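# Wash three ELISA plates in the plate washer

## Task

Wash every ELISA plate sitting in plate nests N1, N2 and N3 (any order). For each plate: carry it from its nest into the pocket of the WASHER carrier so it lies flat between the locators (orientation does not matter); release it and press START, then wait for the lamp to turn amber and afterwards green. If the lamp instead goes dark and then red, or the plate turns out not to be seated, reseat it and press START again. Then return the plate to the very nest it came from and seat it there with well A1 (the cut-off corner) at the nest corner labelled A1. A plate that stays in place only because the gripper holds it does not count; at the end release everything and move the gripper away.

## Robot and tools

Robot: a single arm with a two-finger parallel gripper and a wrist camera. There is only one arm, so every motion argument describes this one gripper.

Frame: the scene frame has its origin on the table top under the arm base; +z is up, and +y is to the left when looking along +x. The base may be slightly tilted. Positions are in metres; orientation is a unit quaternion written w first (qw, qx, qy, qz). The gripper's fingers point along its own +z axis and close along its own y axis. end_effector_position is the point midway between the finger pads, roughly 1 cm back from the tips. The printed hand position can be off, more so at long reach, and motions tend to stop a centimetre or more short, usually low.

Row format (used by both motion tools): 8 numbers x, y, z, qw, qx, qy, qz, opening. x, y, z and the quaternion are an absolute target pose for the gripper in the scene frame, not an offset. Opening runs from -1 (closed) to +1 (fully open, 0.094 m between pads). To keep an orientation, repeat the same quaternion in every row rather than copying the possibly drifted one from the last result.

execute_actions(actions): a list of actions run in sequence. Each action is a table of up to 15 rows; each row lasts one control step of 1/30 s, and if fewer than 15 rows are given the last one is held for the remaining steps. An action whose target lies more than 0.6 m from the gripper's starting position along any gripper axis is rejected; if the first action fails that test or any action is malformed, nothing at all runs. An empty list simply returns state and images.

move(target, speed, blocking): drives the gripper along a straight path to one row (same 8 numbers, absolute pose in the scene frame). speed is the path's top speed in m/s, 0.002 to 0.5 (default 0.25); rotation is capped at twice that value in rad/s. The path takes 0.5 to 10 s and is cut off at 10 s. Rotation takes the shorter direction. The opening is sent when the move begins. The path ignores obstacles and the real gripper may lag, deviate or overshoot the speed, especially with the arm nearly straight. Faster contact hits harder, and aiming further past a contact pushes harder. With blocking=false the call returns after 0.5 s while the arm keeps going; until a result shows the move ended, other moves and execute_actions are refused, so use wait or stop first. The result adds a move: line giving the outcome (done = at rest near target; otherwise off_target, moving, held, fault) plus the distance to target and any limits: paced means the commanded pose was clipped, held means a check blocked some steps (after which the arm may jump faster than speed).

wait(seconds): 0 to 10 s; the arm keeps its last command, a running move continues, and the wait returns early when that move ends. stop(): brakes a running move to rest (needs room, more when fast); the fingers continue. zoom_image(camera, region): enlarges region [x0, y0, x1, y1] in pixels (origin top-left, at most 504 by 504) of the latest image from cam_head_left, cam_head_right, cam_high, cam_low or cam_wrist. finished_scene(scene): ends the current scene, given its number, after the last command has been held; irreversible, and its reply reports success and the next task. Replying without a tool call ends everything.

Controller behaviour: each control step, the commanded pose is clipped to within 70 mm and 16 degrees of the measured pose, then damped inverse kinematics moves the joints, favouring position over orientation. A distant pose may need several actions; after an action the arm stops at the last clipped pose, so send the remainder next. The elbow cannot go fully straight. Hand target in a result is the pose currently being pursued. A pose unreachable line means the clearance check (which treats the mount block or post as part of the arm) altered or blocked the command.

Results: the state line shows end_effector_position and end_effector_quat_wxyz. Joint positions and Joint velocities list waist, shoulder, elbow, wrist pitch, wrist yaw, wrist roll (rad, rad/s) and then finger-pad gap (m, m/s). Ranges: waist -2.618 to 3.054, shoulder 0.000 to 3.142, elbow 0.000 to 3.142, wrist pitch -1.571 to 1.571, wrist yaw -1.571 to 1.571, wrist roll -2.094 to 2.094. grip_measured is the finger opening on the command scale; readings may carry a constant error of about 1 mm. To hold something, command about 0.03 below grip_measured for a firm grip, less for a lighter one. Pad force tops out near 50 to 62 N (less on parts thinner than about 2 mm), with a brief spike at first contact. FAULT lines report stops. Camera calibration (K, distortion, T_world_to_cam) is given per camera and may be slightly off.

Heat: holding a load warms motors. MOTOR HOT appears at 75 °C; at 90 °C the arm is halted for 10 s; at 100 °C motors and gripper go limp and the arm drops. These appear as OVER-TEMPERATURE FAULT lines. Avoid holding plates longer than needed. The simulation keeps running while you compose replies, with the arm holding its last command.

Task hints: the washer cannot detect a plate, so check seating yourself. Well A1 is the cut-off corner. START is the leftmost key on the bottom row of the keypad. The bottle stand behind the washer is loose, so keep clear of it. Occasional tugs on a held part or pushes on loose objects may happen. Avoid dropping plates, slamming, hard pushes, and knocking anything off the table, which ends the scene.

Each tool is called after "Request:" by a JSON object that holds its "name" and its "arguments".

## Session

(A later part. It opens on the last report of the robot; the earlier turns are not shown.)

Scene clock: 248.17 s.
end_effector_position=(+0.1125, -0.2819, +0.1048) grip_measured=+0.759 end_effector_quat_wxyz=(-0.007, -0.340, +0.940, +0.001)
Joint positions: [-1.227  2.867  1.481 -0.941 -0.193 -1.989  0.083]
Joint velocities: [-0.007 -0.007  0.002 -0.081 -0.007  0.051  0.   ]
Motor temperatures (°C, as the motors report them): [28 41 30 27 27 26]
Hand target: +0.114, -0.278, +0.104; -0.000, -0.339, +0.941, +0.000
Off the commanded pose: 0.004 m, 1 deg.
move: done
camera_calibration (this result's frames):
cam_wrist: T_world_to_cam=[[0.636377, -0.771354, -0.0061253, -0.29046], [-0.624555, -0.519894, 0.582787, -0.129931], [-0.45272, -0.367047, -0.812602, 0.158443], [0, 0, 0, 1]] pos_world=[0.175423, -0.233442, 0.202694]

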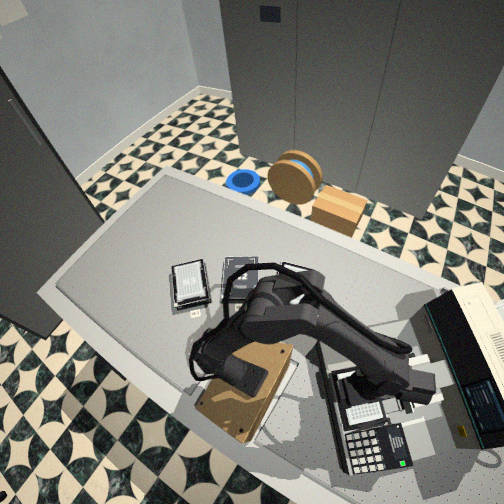

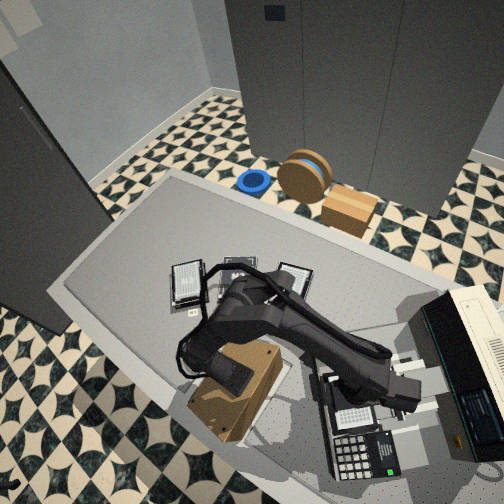

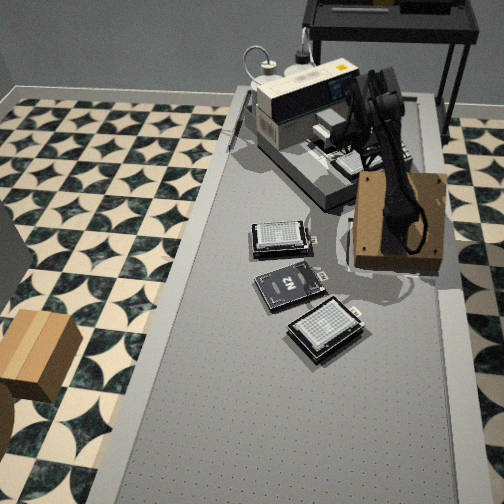

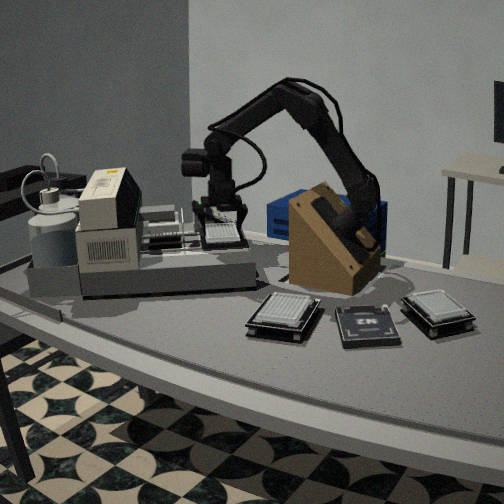

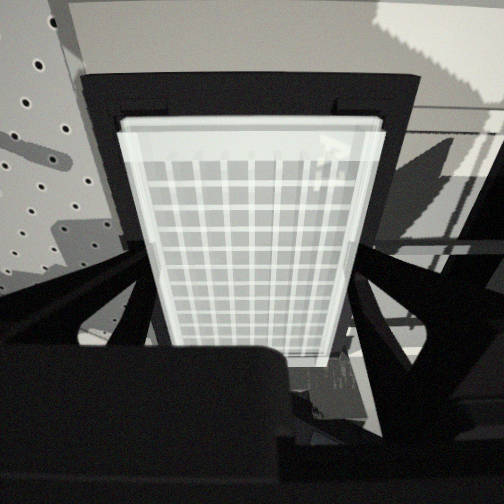

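Centred. Release.

Request:
{"name": "execute_actions", "arguments": {"actions": [[[0.1145,-0.2785,0.103,0,-0.339,0.941,0,1]],[[0.1145,-0.2785,0.103,0,-0.339,0.941,0,1]]]}}

Request:
{"name": "move", "arguments": {"target": [0.113,-0.284,0.17,0,-0.339,0.941,0,1], "speed": 0.06}}

Request:
{"name": "move", "arguments": {"target": [0.006,-0.307,0.15,0,-0.087,0.996,0,-1], "speed": 0.15}}

Request:
{"name": "move", "arguments": {"target": [0.005,-0.308,0.087,0,-0.087,0.996,0,-1], "speed": 0.02}}

Scene clock: 253.80 s.
end_effector_position=(+0.1117, -0.2805, +0.1031) grip_measured=+1.000 end_effector_quat_wxyz=(-0.007, -0.340, +0.941, +0.003)
Joint positions: [-1.227  2.867  1.473 -0.936 -0.193 -1.989  0.094]
Joint velocities: [-0.012  0.002  0.012 -0.022 -0.095 -0.022  0.   ]
Motor temperatures (°C, as the motors report them): [28 42 30 27 27 26]
Hand target: +0.114, -0.278, +0.103; -0.000, -0.339, +0.941, +0.000
Off the commanded pose: 0.003 m, 1 deg.
camera_calibration (this result's frames):
cam_wrist: T_world_to_cam=[[0.635887, -0.771731, -0.00886065, -0.288728], [-0.624407, -0.521176, 0.5818, -0.128973], [-0.453611, -0.364427, -0.813283, 0.158085], [0, 0, 0, 1]] pos_world=[0.174776, -0.232428, 0.201046]

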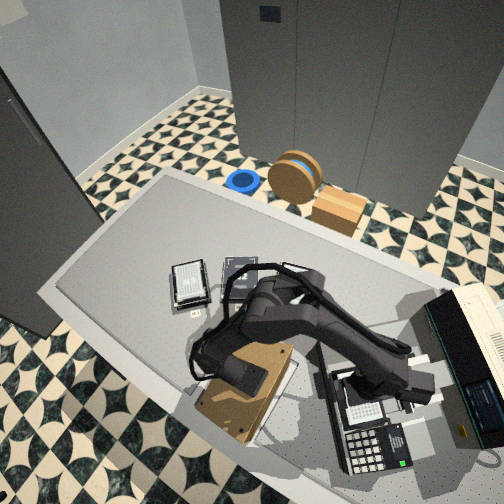

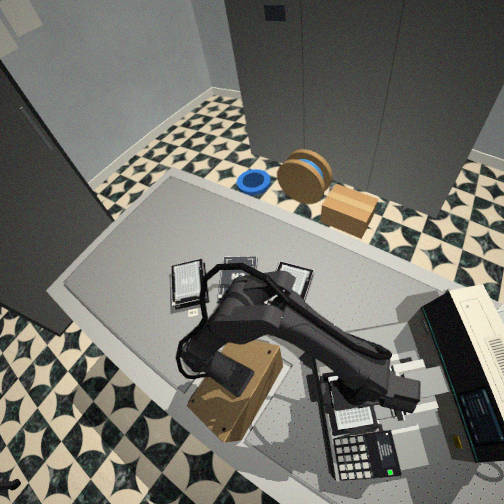

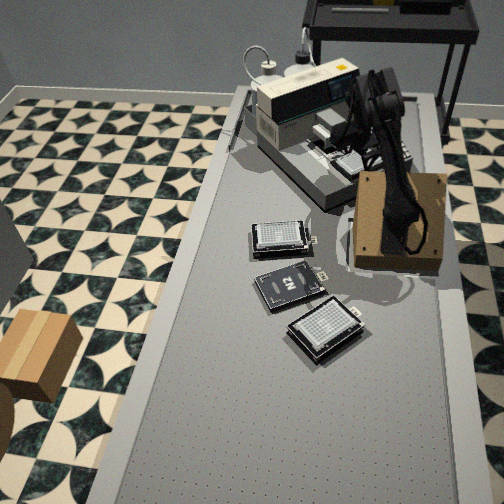

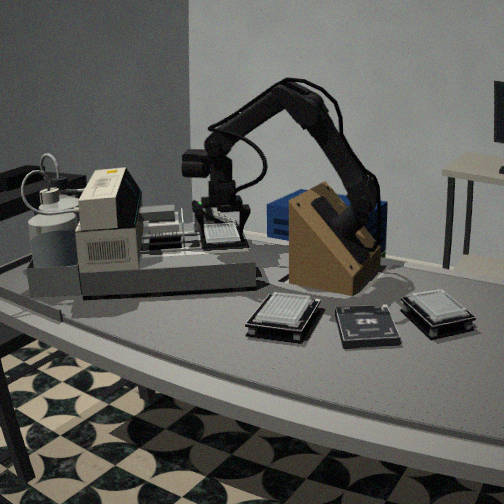

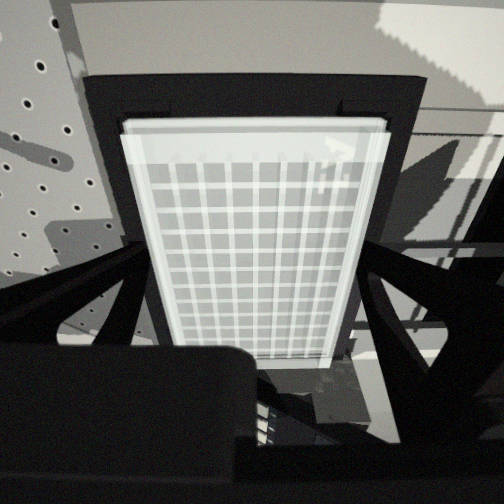

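Scene clock: 255.43 s.
end_effector_position=(+0.1134, -0.2824, +0.1511) grip_measured=+1.000 end_effector_quat_wxyz=(-0.005, -0.339, +0.941, +0.014)
Joint positions: [-1.252  2.843  1.631 -1.146 -0.177 -2.01   0.094]
Joint velocities: [-0.012  0.002 -0.022 -0.037  0.051 -0.007  0.   ]
Motor temperatures (°C, as the motors report them): [28 42 30 27 27 26]
Hand target: +0.114, -0.285, +0.169; +0.000, -0.339, +0.941, -0.000
Off the commanded pose: 0.019 m, 2 deg.
move: off_target
camera_calibration (this result's frames):
cam_wrist: T_world_to_cam=[[0.634513, -0.772357, -0.0292815, -0.287762], [-0.622853, -0.533389, 0.572321, -0.159066], [-0.457655, -0.344907, -0.819507, 0.20413], [0, 0, 0, 1]] pos_world=[0.176935, -0.236693, 0.249896]

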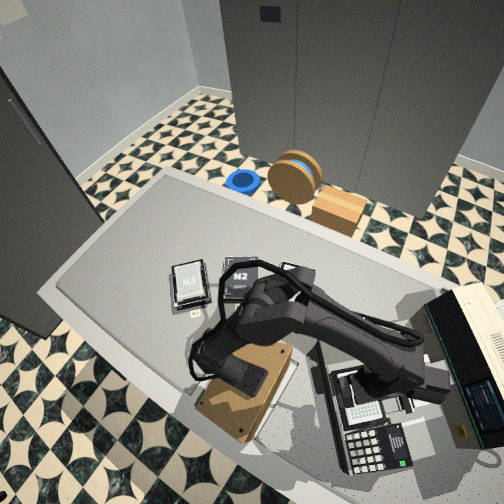

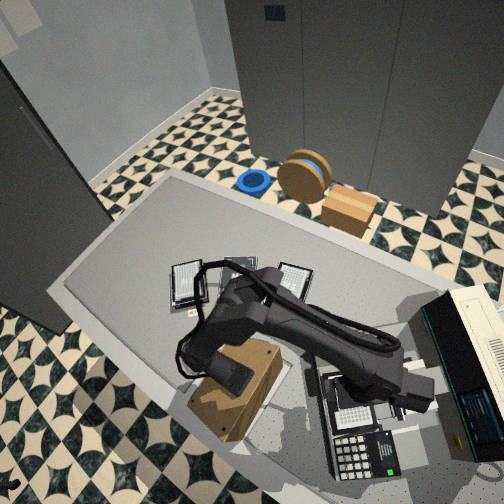

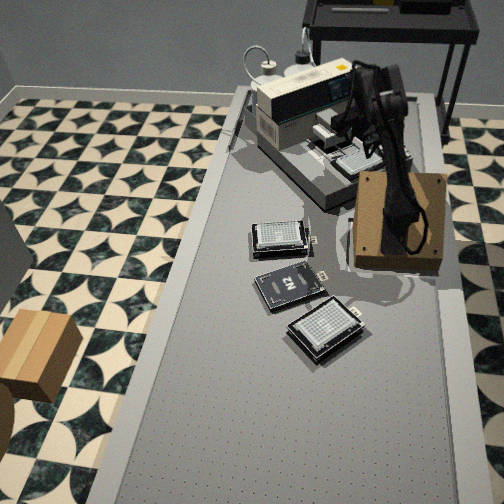

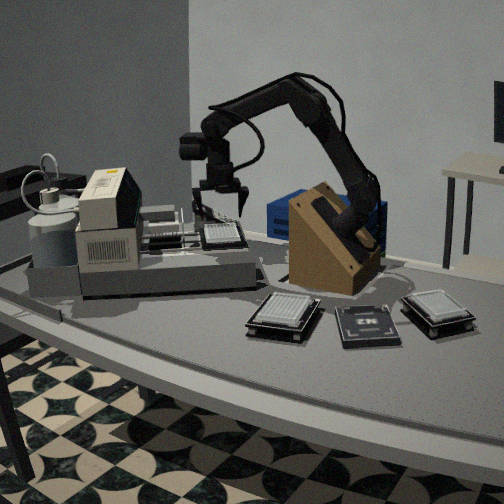

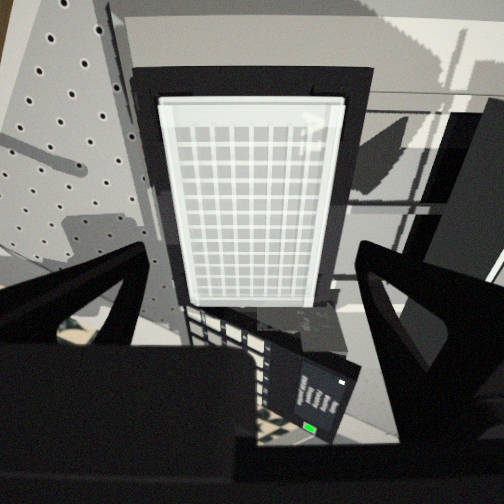

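Scene clock: 257.53 s.
end_effector_position=(+0.0093, -0.3007, +0.1490) grip_measured=-0.983 end_effector_quat_wxyz=(+0.001, -0.096, +0.995, +0.011)
Joint positions: [-1.553  2.863  1.614 -1.121  0.02  -1.723  0.001]
Joint velocities: [-0.017 -0.017  0.017  0.022  0.037  0.066 -0.001]
Motor temperatures (°C, as the motors report them): [28 42 30 27 27 26]
Hand target: +0.009, -0.307, +0.151; +0.003, -0.090, +0.996, +0.001
Off the commanded pose: 0.007 m, 2 deg.
move: done
camera_calibration (this result's frames):
cam_wrist: T_world_to_cam=[[0.188188, -0.981908, -0.0210197, -0.295984], [-0.804489, -0.16639, 0.570186, -0.120025], [-0.563368, -0.090392, -0.821246, 0.226209], [0, 0, 0, 1]] pos_world=[0.0865806, -0.290153, 0.247988]

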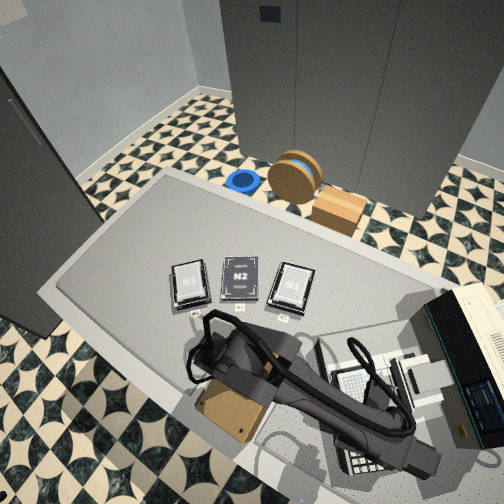

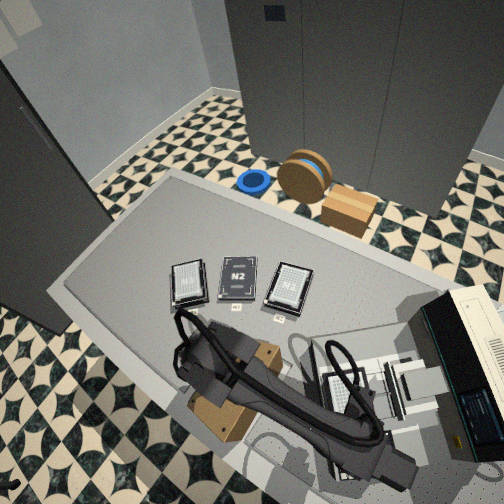

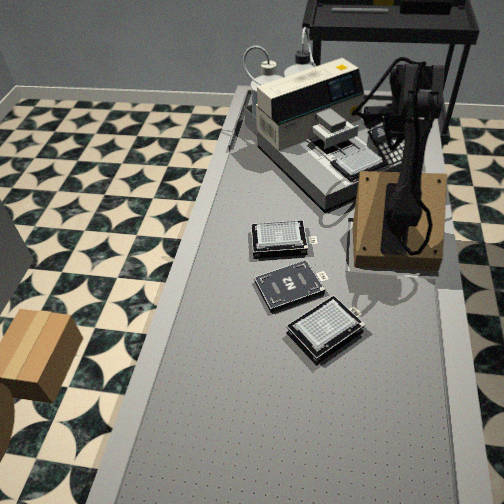

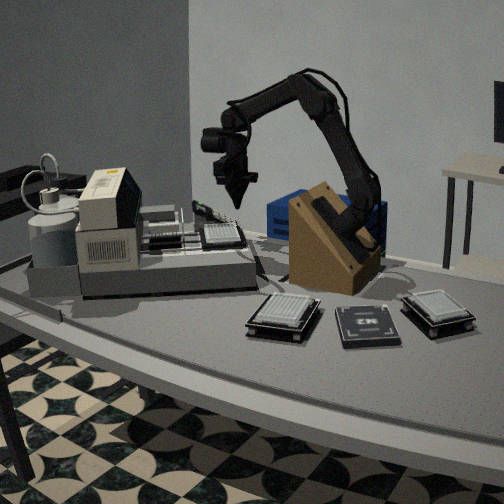

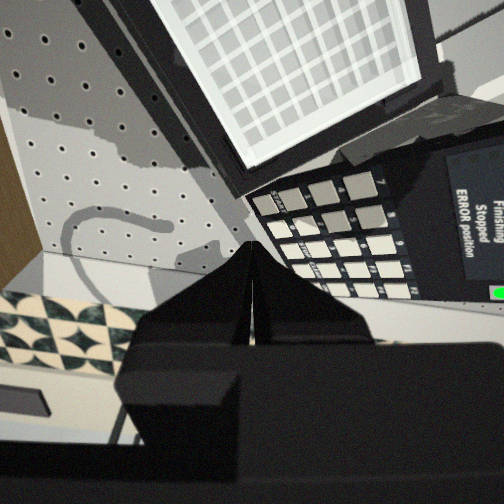

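Scene clock: 260.90 s.
end_effector_position=(+0.0053, -0.3043, +0.0964) grip_measured=-0.983 end_effector_quat_wxyz=(-0.008, -0.094, +0.996, +0.005)
Joint positions: [-1.56   2.927  1.496 -0.925  0.042 -1.723  0.001]
Joint velocities: [-0.007 -0.007  0.007  0.037  0.022 -0.037  0.001]
Motor temperatures (°C, as the motors report them): [28 42 30 27 27 26]
Hand target: +0.005, -0.306, +0.087; +0.000, -0.087, +0.996, +0.000
Off the commanded pose: 0.010 m, 1 deg.
move: done
camera_calibration (this result's frames):
cam_wrist: T_world_to_cam=[[0.183145, -0.983038, -0.00966852, -0.301241], [-0.795804, -0.154022, 0.58564, -0.0916571], [-0.577195, -0.0995628, -0.810514, 0.176692], [0, 0, 0, 1]] pos_world=[0.0842153, -0.292656, 0.193977]

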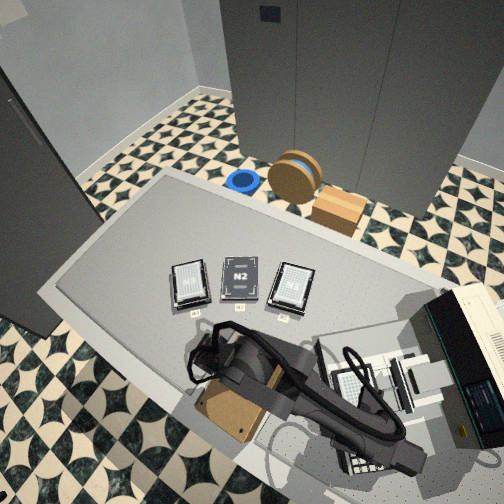

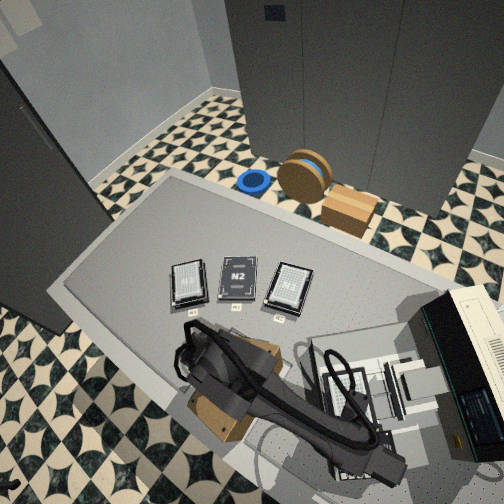

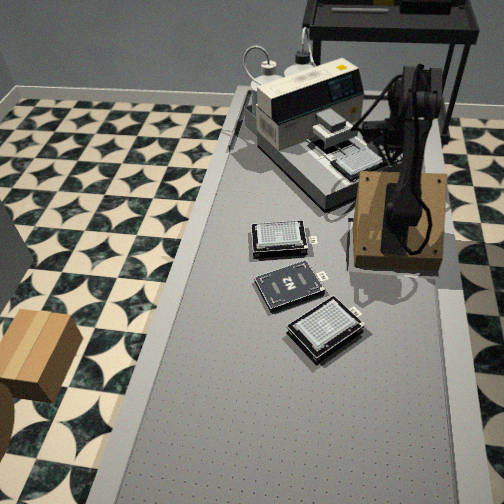

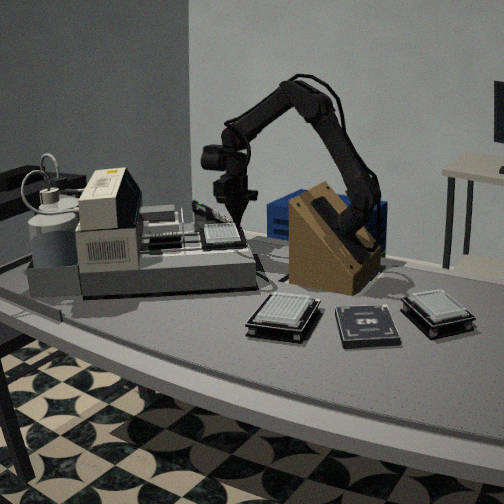

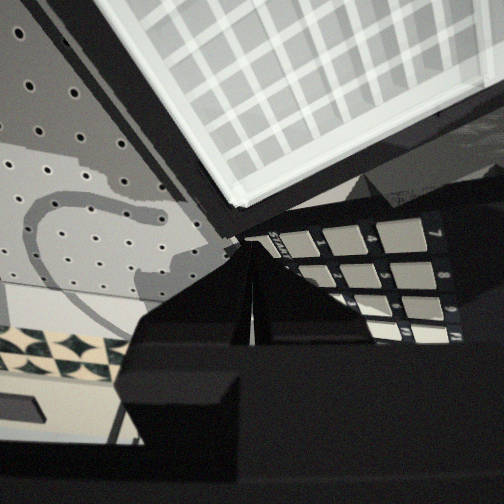

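Request:
{"name": "move", "arguments": {"target": [0.006,-0.31,0.08,0,-0.087,0.996,0,-1], "speed": 0.01}}

Request:
{"name": "move", "arguments": {"target": [0.005,-0.306,0.165,0,-0.087,0.996,0,-1], "speed": 0.08}}

Scene clock: 265.63 s.
end_effector_position=(+0.0043, -0.3041, +0.0956) grip_measured=-0.983 end_effector_quat_wxyz=(-0.011, -0.094, +0.995, +0.006)
Joint positions: [-1.56   2.929  1.496 -0.924  0.047 -1.723  0.001]
Joint velocities: [-0.017  0.002  0.007  0.007  0.007  0.051  0.   ]
Motor temperatures (°C, as the motors report them): [27 42 30 27 27 26]
Hand target: +0.006, -0.309, +0.081; +0.000, -0.087, +0.996, +0.000
Off the commanded pose: 0.017 m, 2 deg.
move: off_target
camera_calibration (this result's frames):
cam_wrist: T_world_to_cam=[[0.183181, -0.983001, -0.0123981, -0.30063], [-0.792386, -0.155101, 0.589972, -0.0926995], [-0.581867, -0.0982474, -0.807328, 0.175567], [0, 0, 0, 1]] pos_world=[0.0837723, -0.292648, 0.192703]

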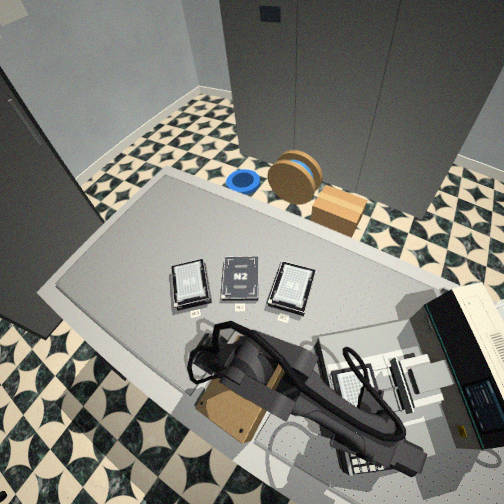

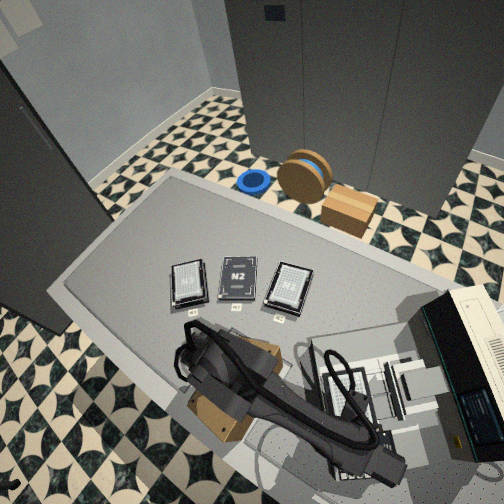

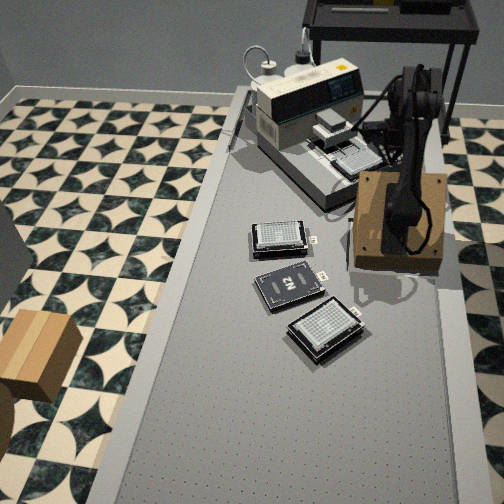

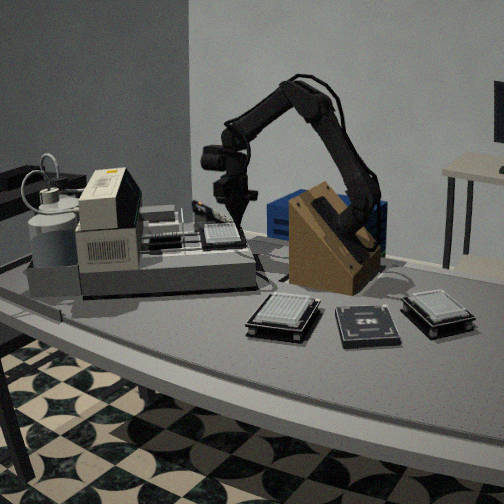

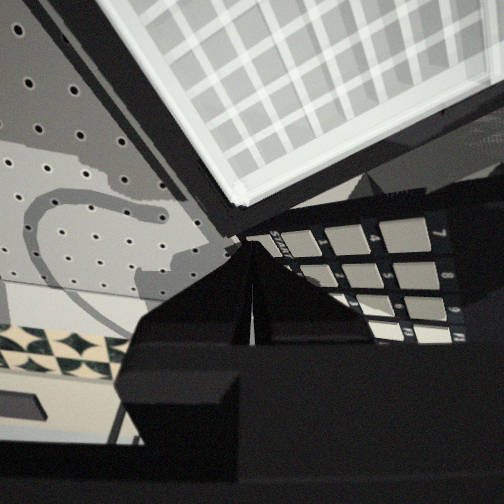

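Scene clock: 267.07 s.
end_effector_position=(+0.0035, -0.3037, +0.1471) grip_measured=-0.983 end_effector_quat_wxyz=(-0.009, -0.092, +0.996, +0.015)
Joint positions: [-1.56   2.881  1.635 -1.13   0.044 -1.718  0.001]
Joint velocities: [ 0.007  0.002 -0.017 -0.066 -0.051 -0.037 -0.001]
Motor temperatures (°C, as the motors report them): [27 42 30 27 27 26]
Hand target: +0.006, -0.307, +0.164; +0.000, -0.087, +0.996, -0.000
Off the commanded pose: 0.018 m, 2 deg.
move: off_target
camera_calibration (this result's frames):
cam_wrist: T_world_to_cam=[[0.178751, -0.983426, -0.0303498, -0.296934], [-0.794451, -0.162462, 0.585195, -0.125151], [-0.580427, -0.0804925, -0.810325, 0.222596], [0, 0, 0, 1]] pos_world=[0.0828513, -0.294427, 0.2446]

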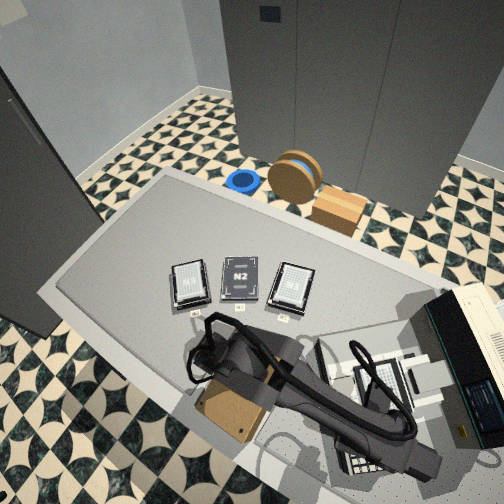

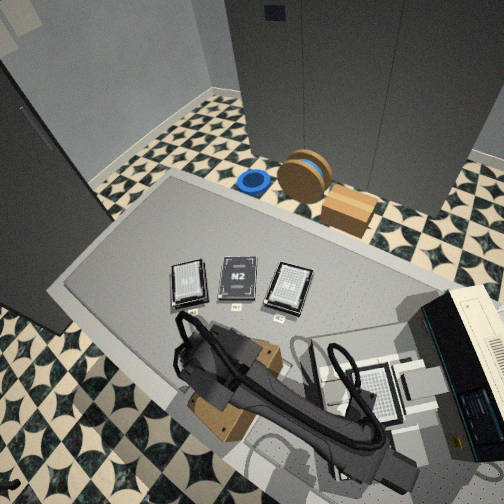

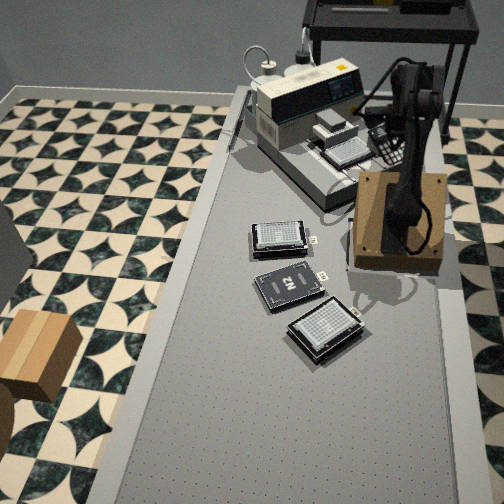

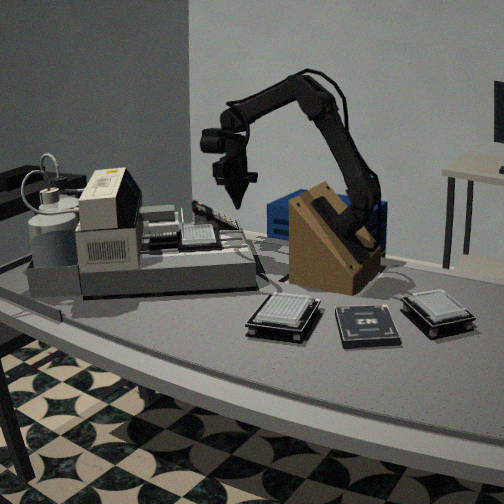

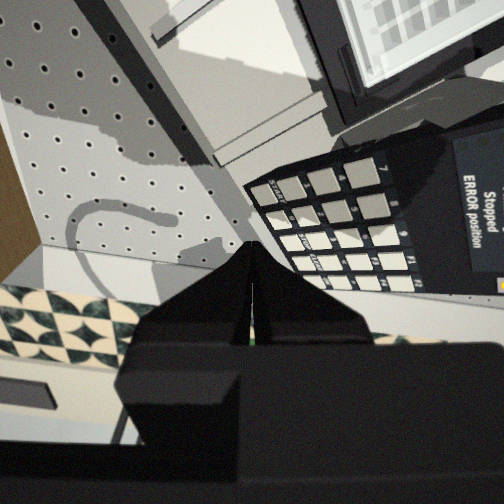

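Request:
{"name": "move", "arguments": {"target": [0.115,-0.282,0.165,0,-0.342,0.94,0,1], "speed": 0.15}}

Request:
{"name": "wait", "arguments": {"seconds": 10}}

Request:
{"name": "wait", "arguments": {"seconds": 10}}

Scene clock: 272.40 s.
end_effector_position=(+0.1058, -0.2818, +0.1493) grip_measured=+1.000 end_effector_quat_wxyz=(-0.011, -0.332, +0.943, +0.015)
Joint positions: [-1.265  2.835  1.609 -1.131 -0.157 -2.005  0.094]
Joint velocities: [-0.002  0.007  0.007  0.007  0.022  0.007  0.   ]
Motor temperatures (°C, as the motors report them): [27 44 31 27 27 26]
Hand target: +0.112, -0.282, +0.164; -0.003, -0.339, +0.941, +0.000
Off the commanded pose: 0.018 m, 2 deg.
move: off_target
camera_calibration (this result's frames):
cam_wrist: T_world_to_cam=[[0.623457, -0.781148, -0.0332982, -0.283224], [-0.623677, -0.522555, 0.581346, -0.160606], [-0.471518, -0.341677, -0.812975, 0.200799], [0, 0, 0, 1]] pos_world=[0.171092, -0.236557, 0.247182]

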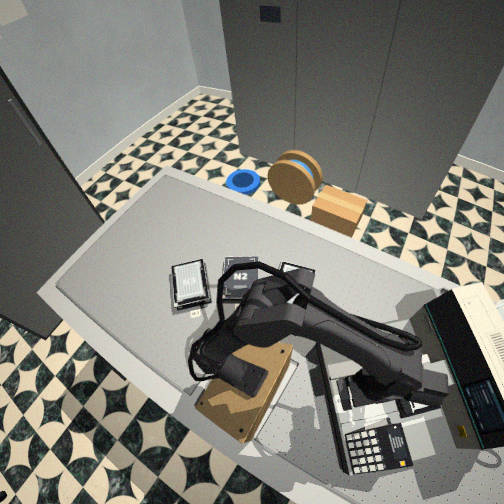

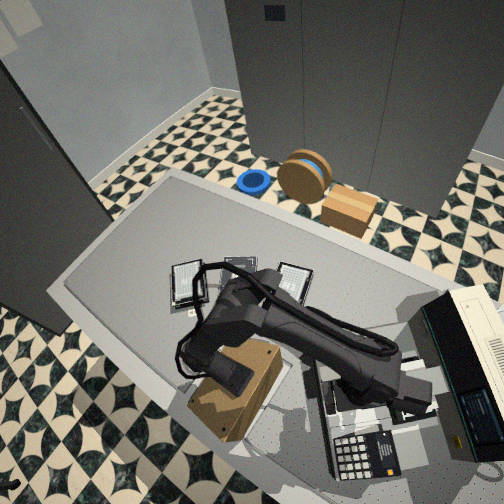

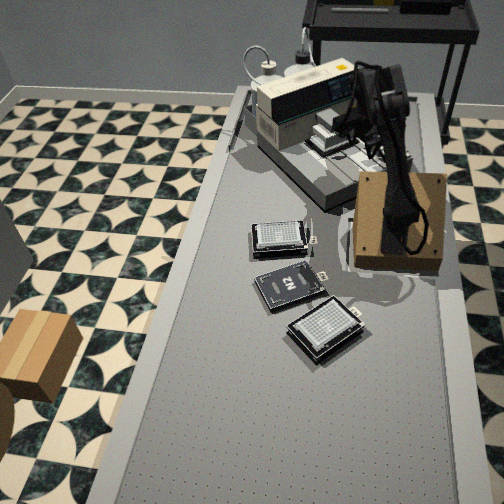

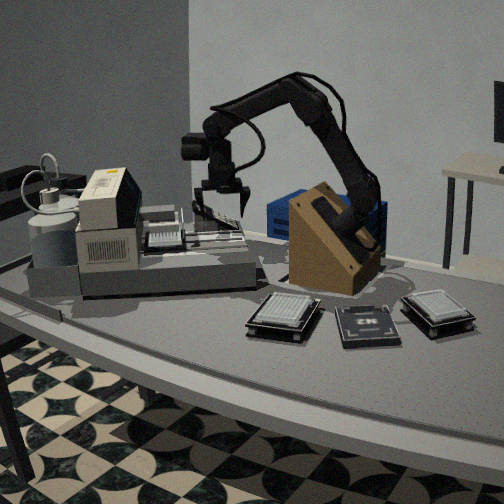

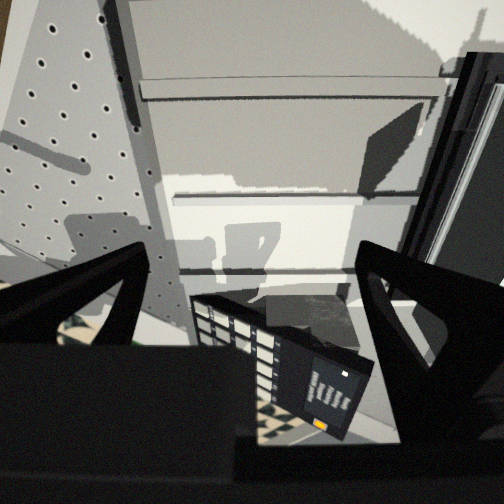

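Scene clock: 282.40 s.
end_effector_position=(+0.1060, -0.2817, +0.1493) grip_measured=+1.000 end_effector_quat_wxyz=(-0.010, -0.333, +0.943, +0.015)
Joint positions: [-1.265  2.835  1.609 -1.131 -0.158 -2.007  0.094]
Joint velocities: [-0.007 -0.007  0.007 -0.022  0.007 -0.037  0.   ]
Motor temperatures (°C, as the motors report them): [27 45 31 27 27 26]
Hand target: +0.112, -0.282, +0.164; -0.003, -0.339, +0.941, +0.000
Off the commanded pose: 0.018 m, 2 deg.
wait: 10.00 s; at rest by 0.17 s
camera_calibration (this result's frames):
cam_wrist: T_world_to_cam=[[0.625256, -0.779728, -0.0328426, -0.283168], [-0.623168, -0.524161, 0.580445, -0.160826], [-0.469804, -0.342461, -0.813637, 0.200602], [0, 0, 0, 1]] pos_world=[0.171074, -0.236394, 0.247268]

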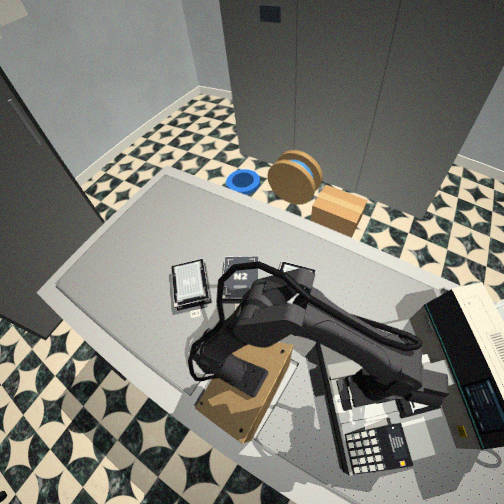

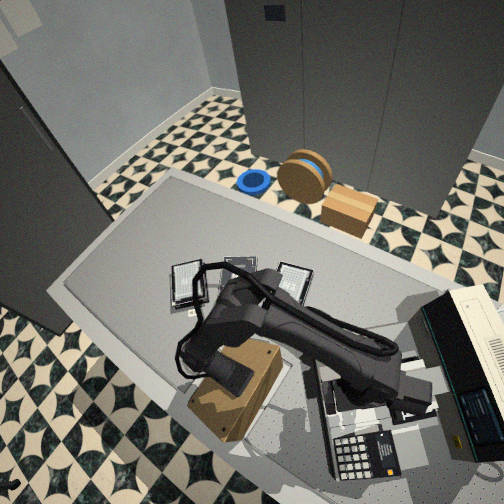

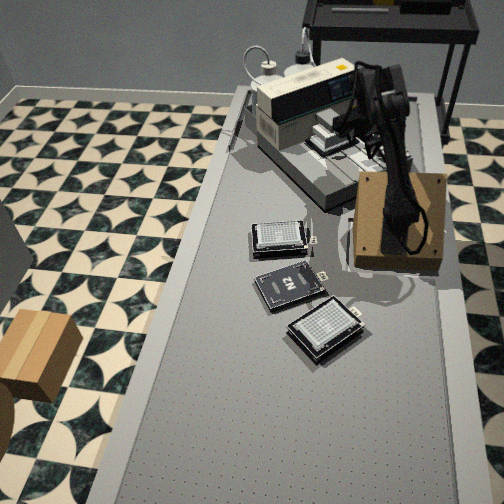

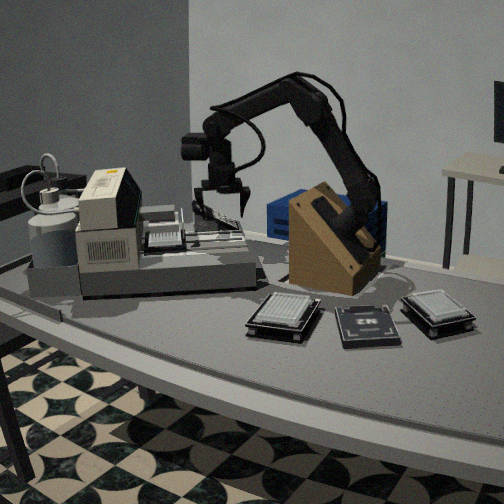

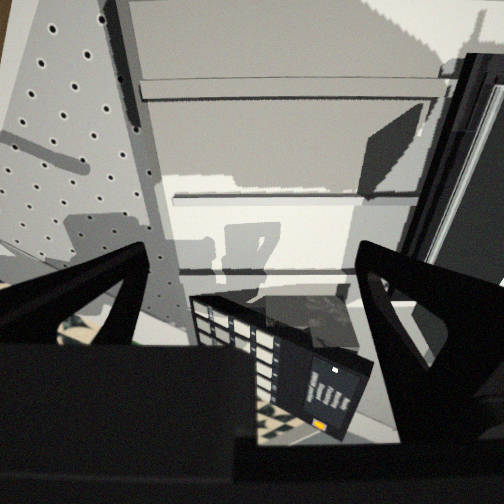

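Scene clock: 292.40 s.
end_effector_position=(+0.1060, -0.2817, +0.1493) grip_measured=+1.000 end_effector_quat_wxyz=(-0.010, -0.333, +0.943, +0.015)
Joint positions: [-1.265  2.835  1.609 -1.131 -0.158 -2.007  0.094]
Joint velocities: [ 0.007 -0.017  0.002 -0.022  0.022 -0.051  0.   ]
Motor temperatures (°C, as the motors report them): [27 46 31 27 27 26]
Hand target: +0.112, -0.282, +0.164; -0.003, -0.339, +0.941, +0.000
Off the commanded pose: 0.018 m, 2 deg.
wait: 10.00 s; at rest by 0.17 s
camera_calibration (this result's frames):
cam_wrist: T_world_to_cam=[[0.625256, -0.779728, -0.0328426, -0.283168], [-0.623168, -0.524161, 0.580445, -0.160826], [-0.469804, -0.342461, -0.813637, 0.200602], [0, 0, 0, 1]] pos_world=[0.171074, -0.236394, 0.247268]

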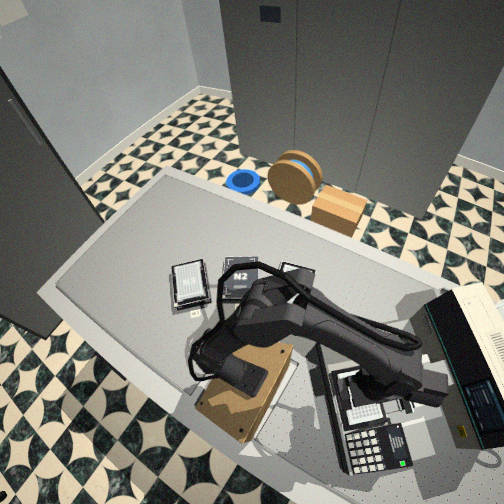

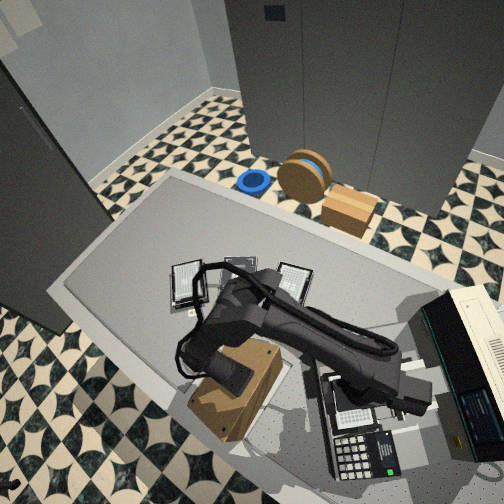

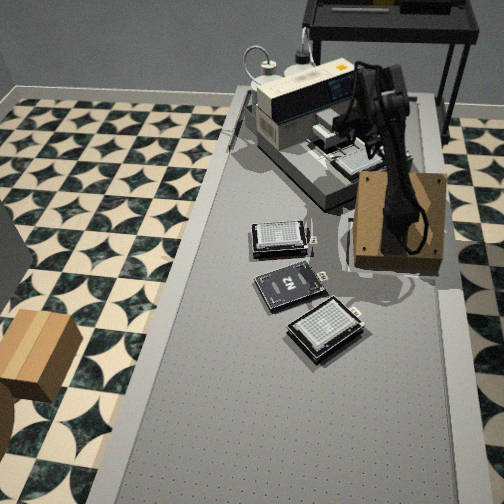

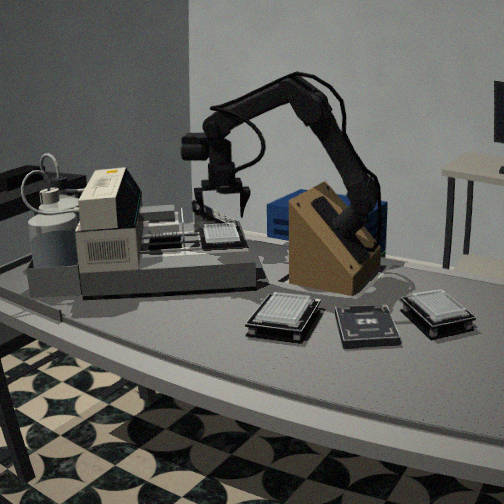

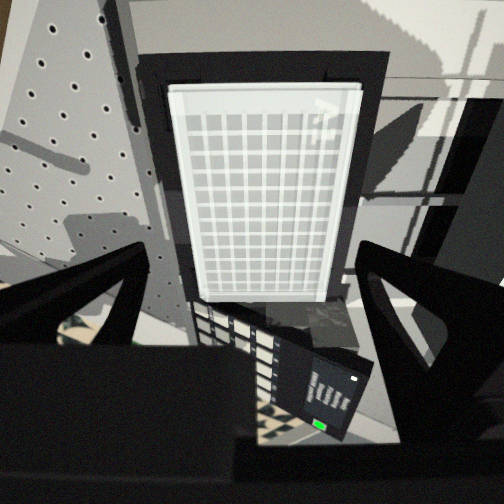

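Request:
{"name": "move", "arguments": {"target": [0.116,-0.283,0.102,0,-0.341,0.94,0,1], "speed": 0.03}}

Scene clock: 296.93 s.
end_effector_position=(+0.1117, -0.2834, +0.1052) grip_measured=+1.000 end_effector_quat_wxyz=(-0.007, -0.342, +0.940, +0.000)
Joint positions: [-1.231  2.869  1.485 -0.941 -0.19  -1.995  0.094]
Joint velocities: [-0.007 -0.012 -0.012  0.095 -0.037  0.022  0.   ]
Motor temperatures (°C, as the motors report them): [27 45 31 27 27 26]
Hand target: +0.115, -0.282, +0.102; -0.000, -0.341, +0.940, +0.000
Off the commanded pose: 0.005 m, 1 deg.
move: done
camera_calibration (this result's frames):
cam_wrist: T_world_to_cam=[[0.639785, -0.768541, -0.00431704, -0.290895], [-0.622222, -0.52126, 0.584061, -0.132236], [-0.451125, -0.370988, -0.811698, 0.156414], [0, 0, 0, 1]] pos_world=[0.174393, -0.234466, 0.202939]

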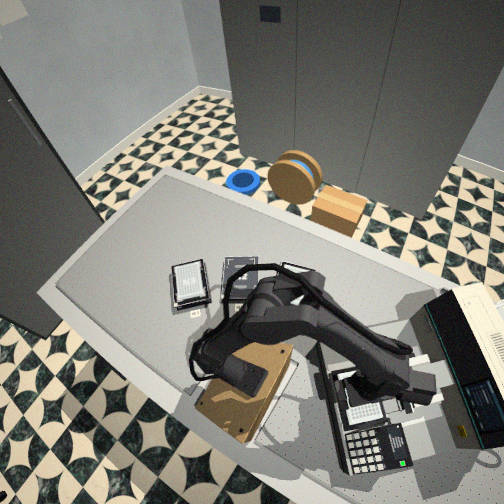

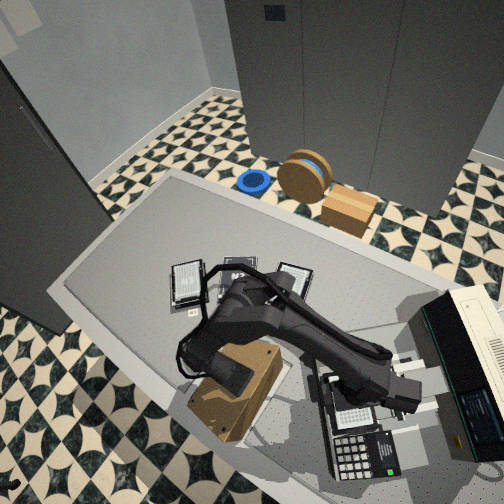

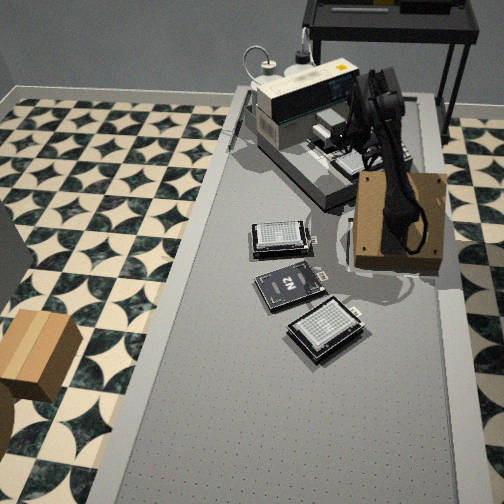

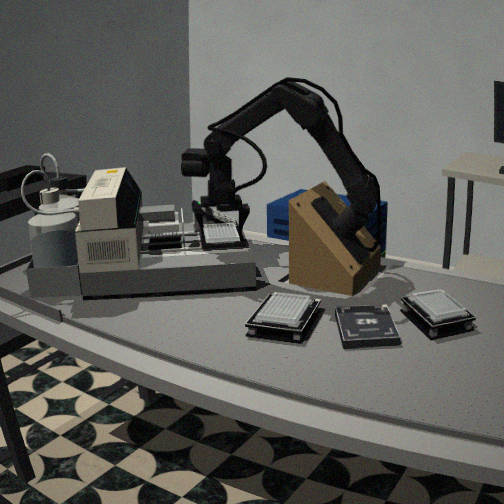

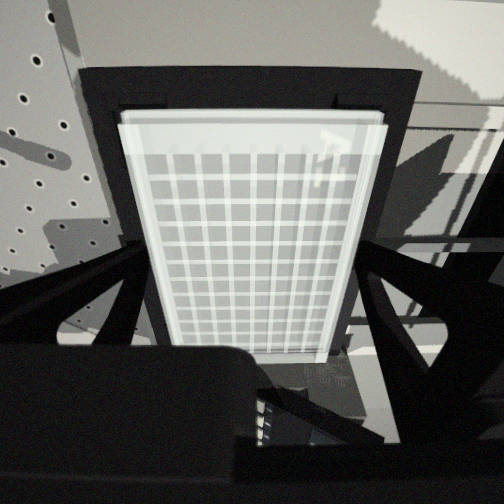

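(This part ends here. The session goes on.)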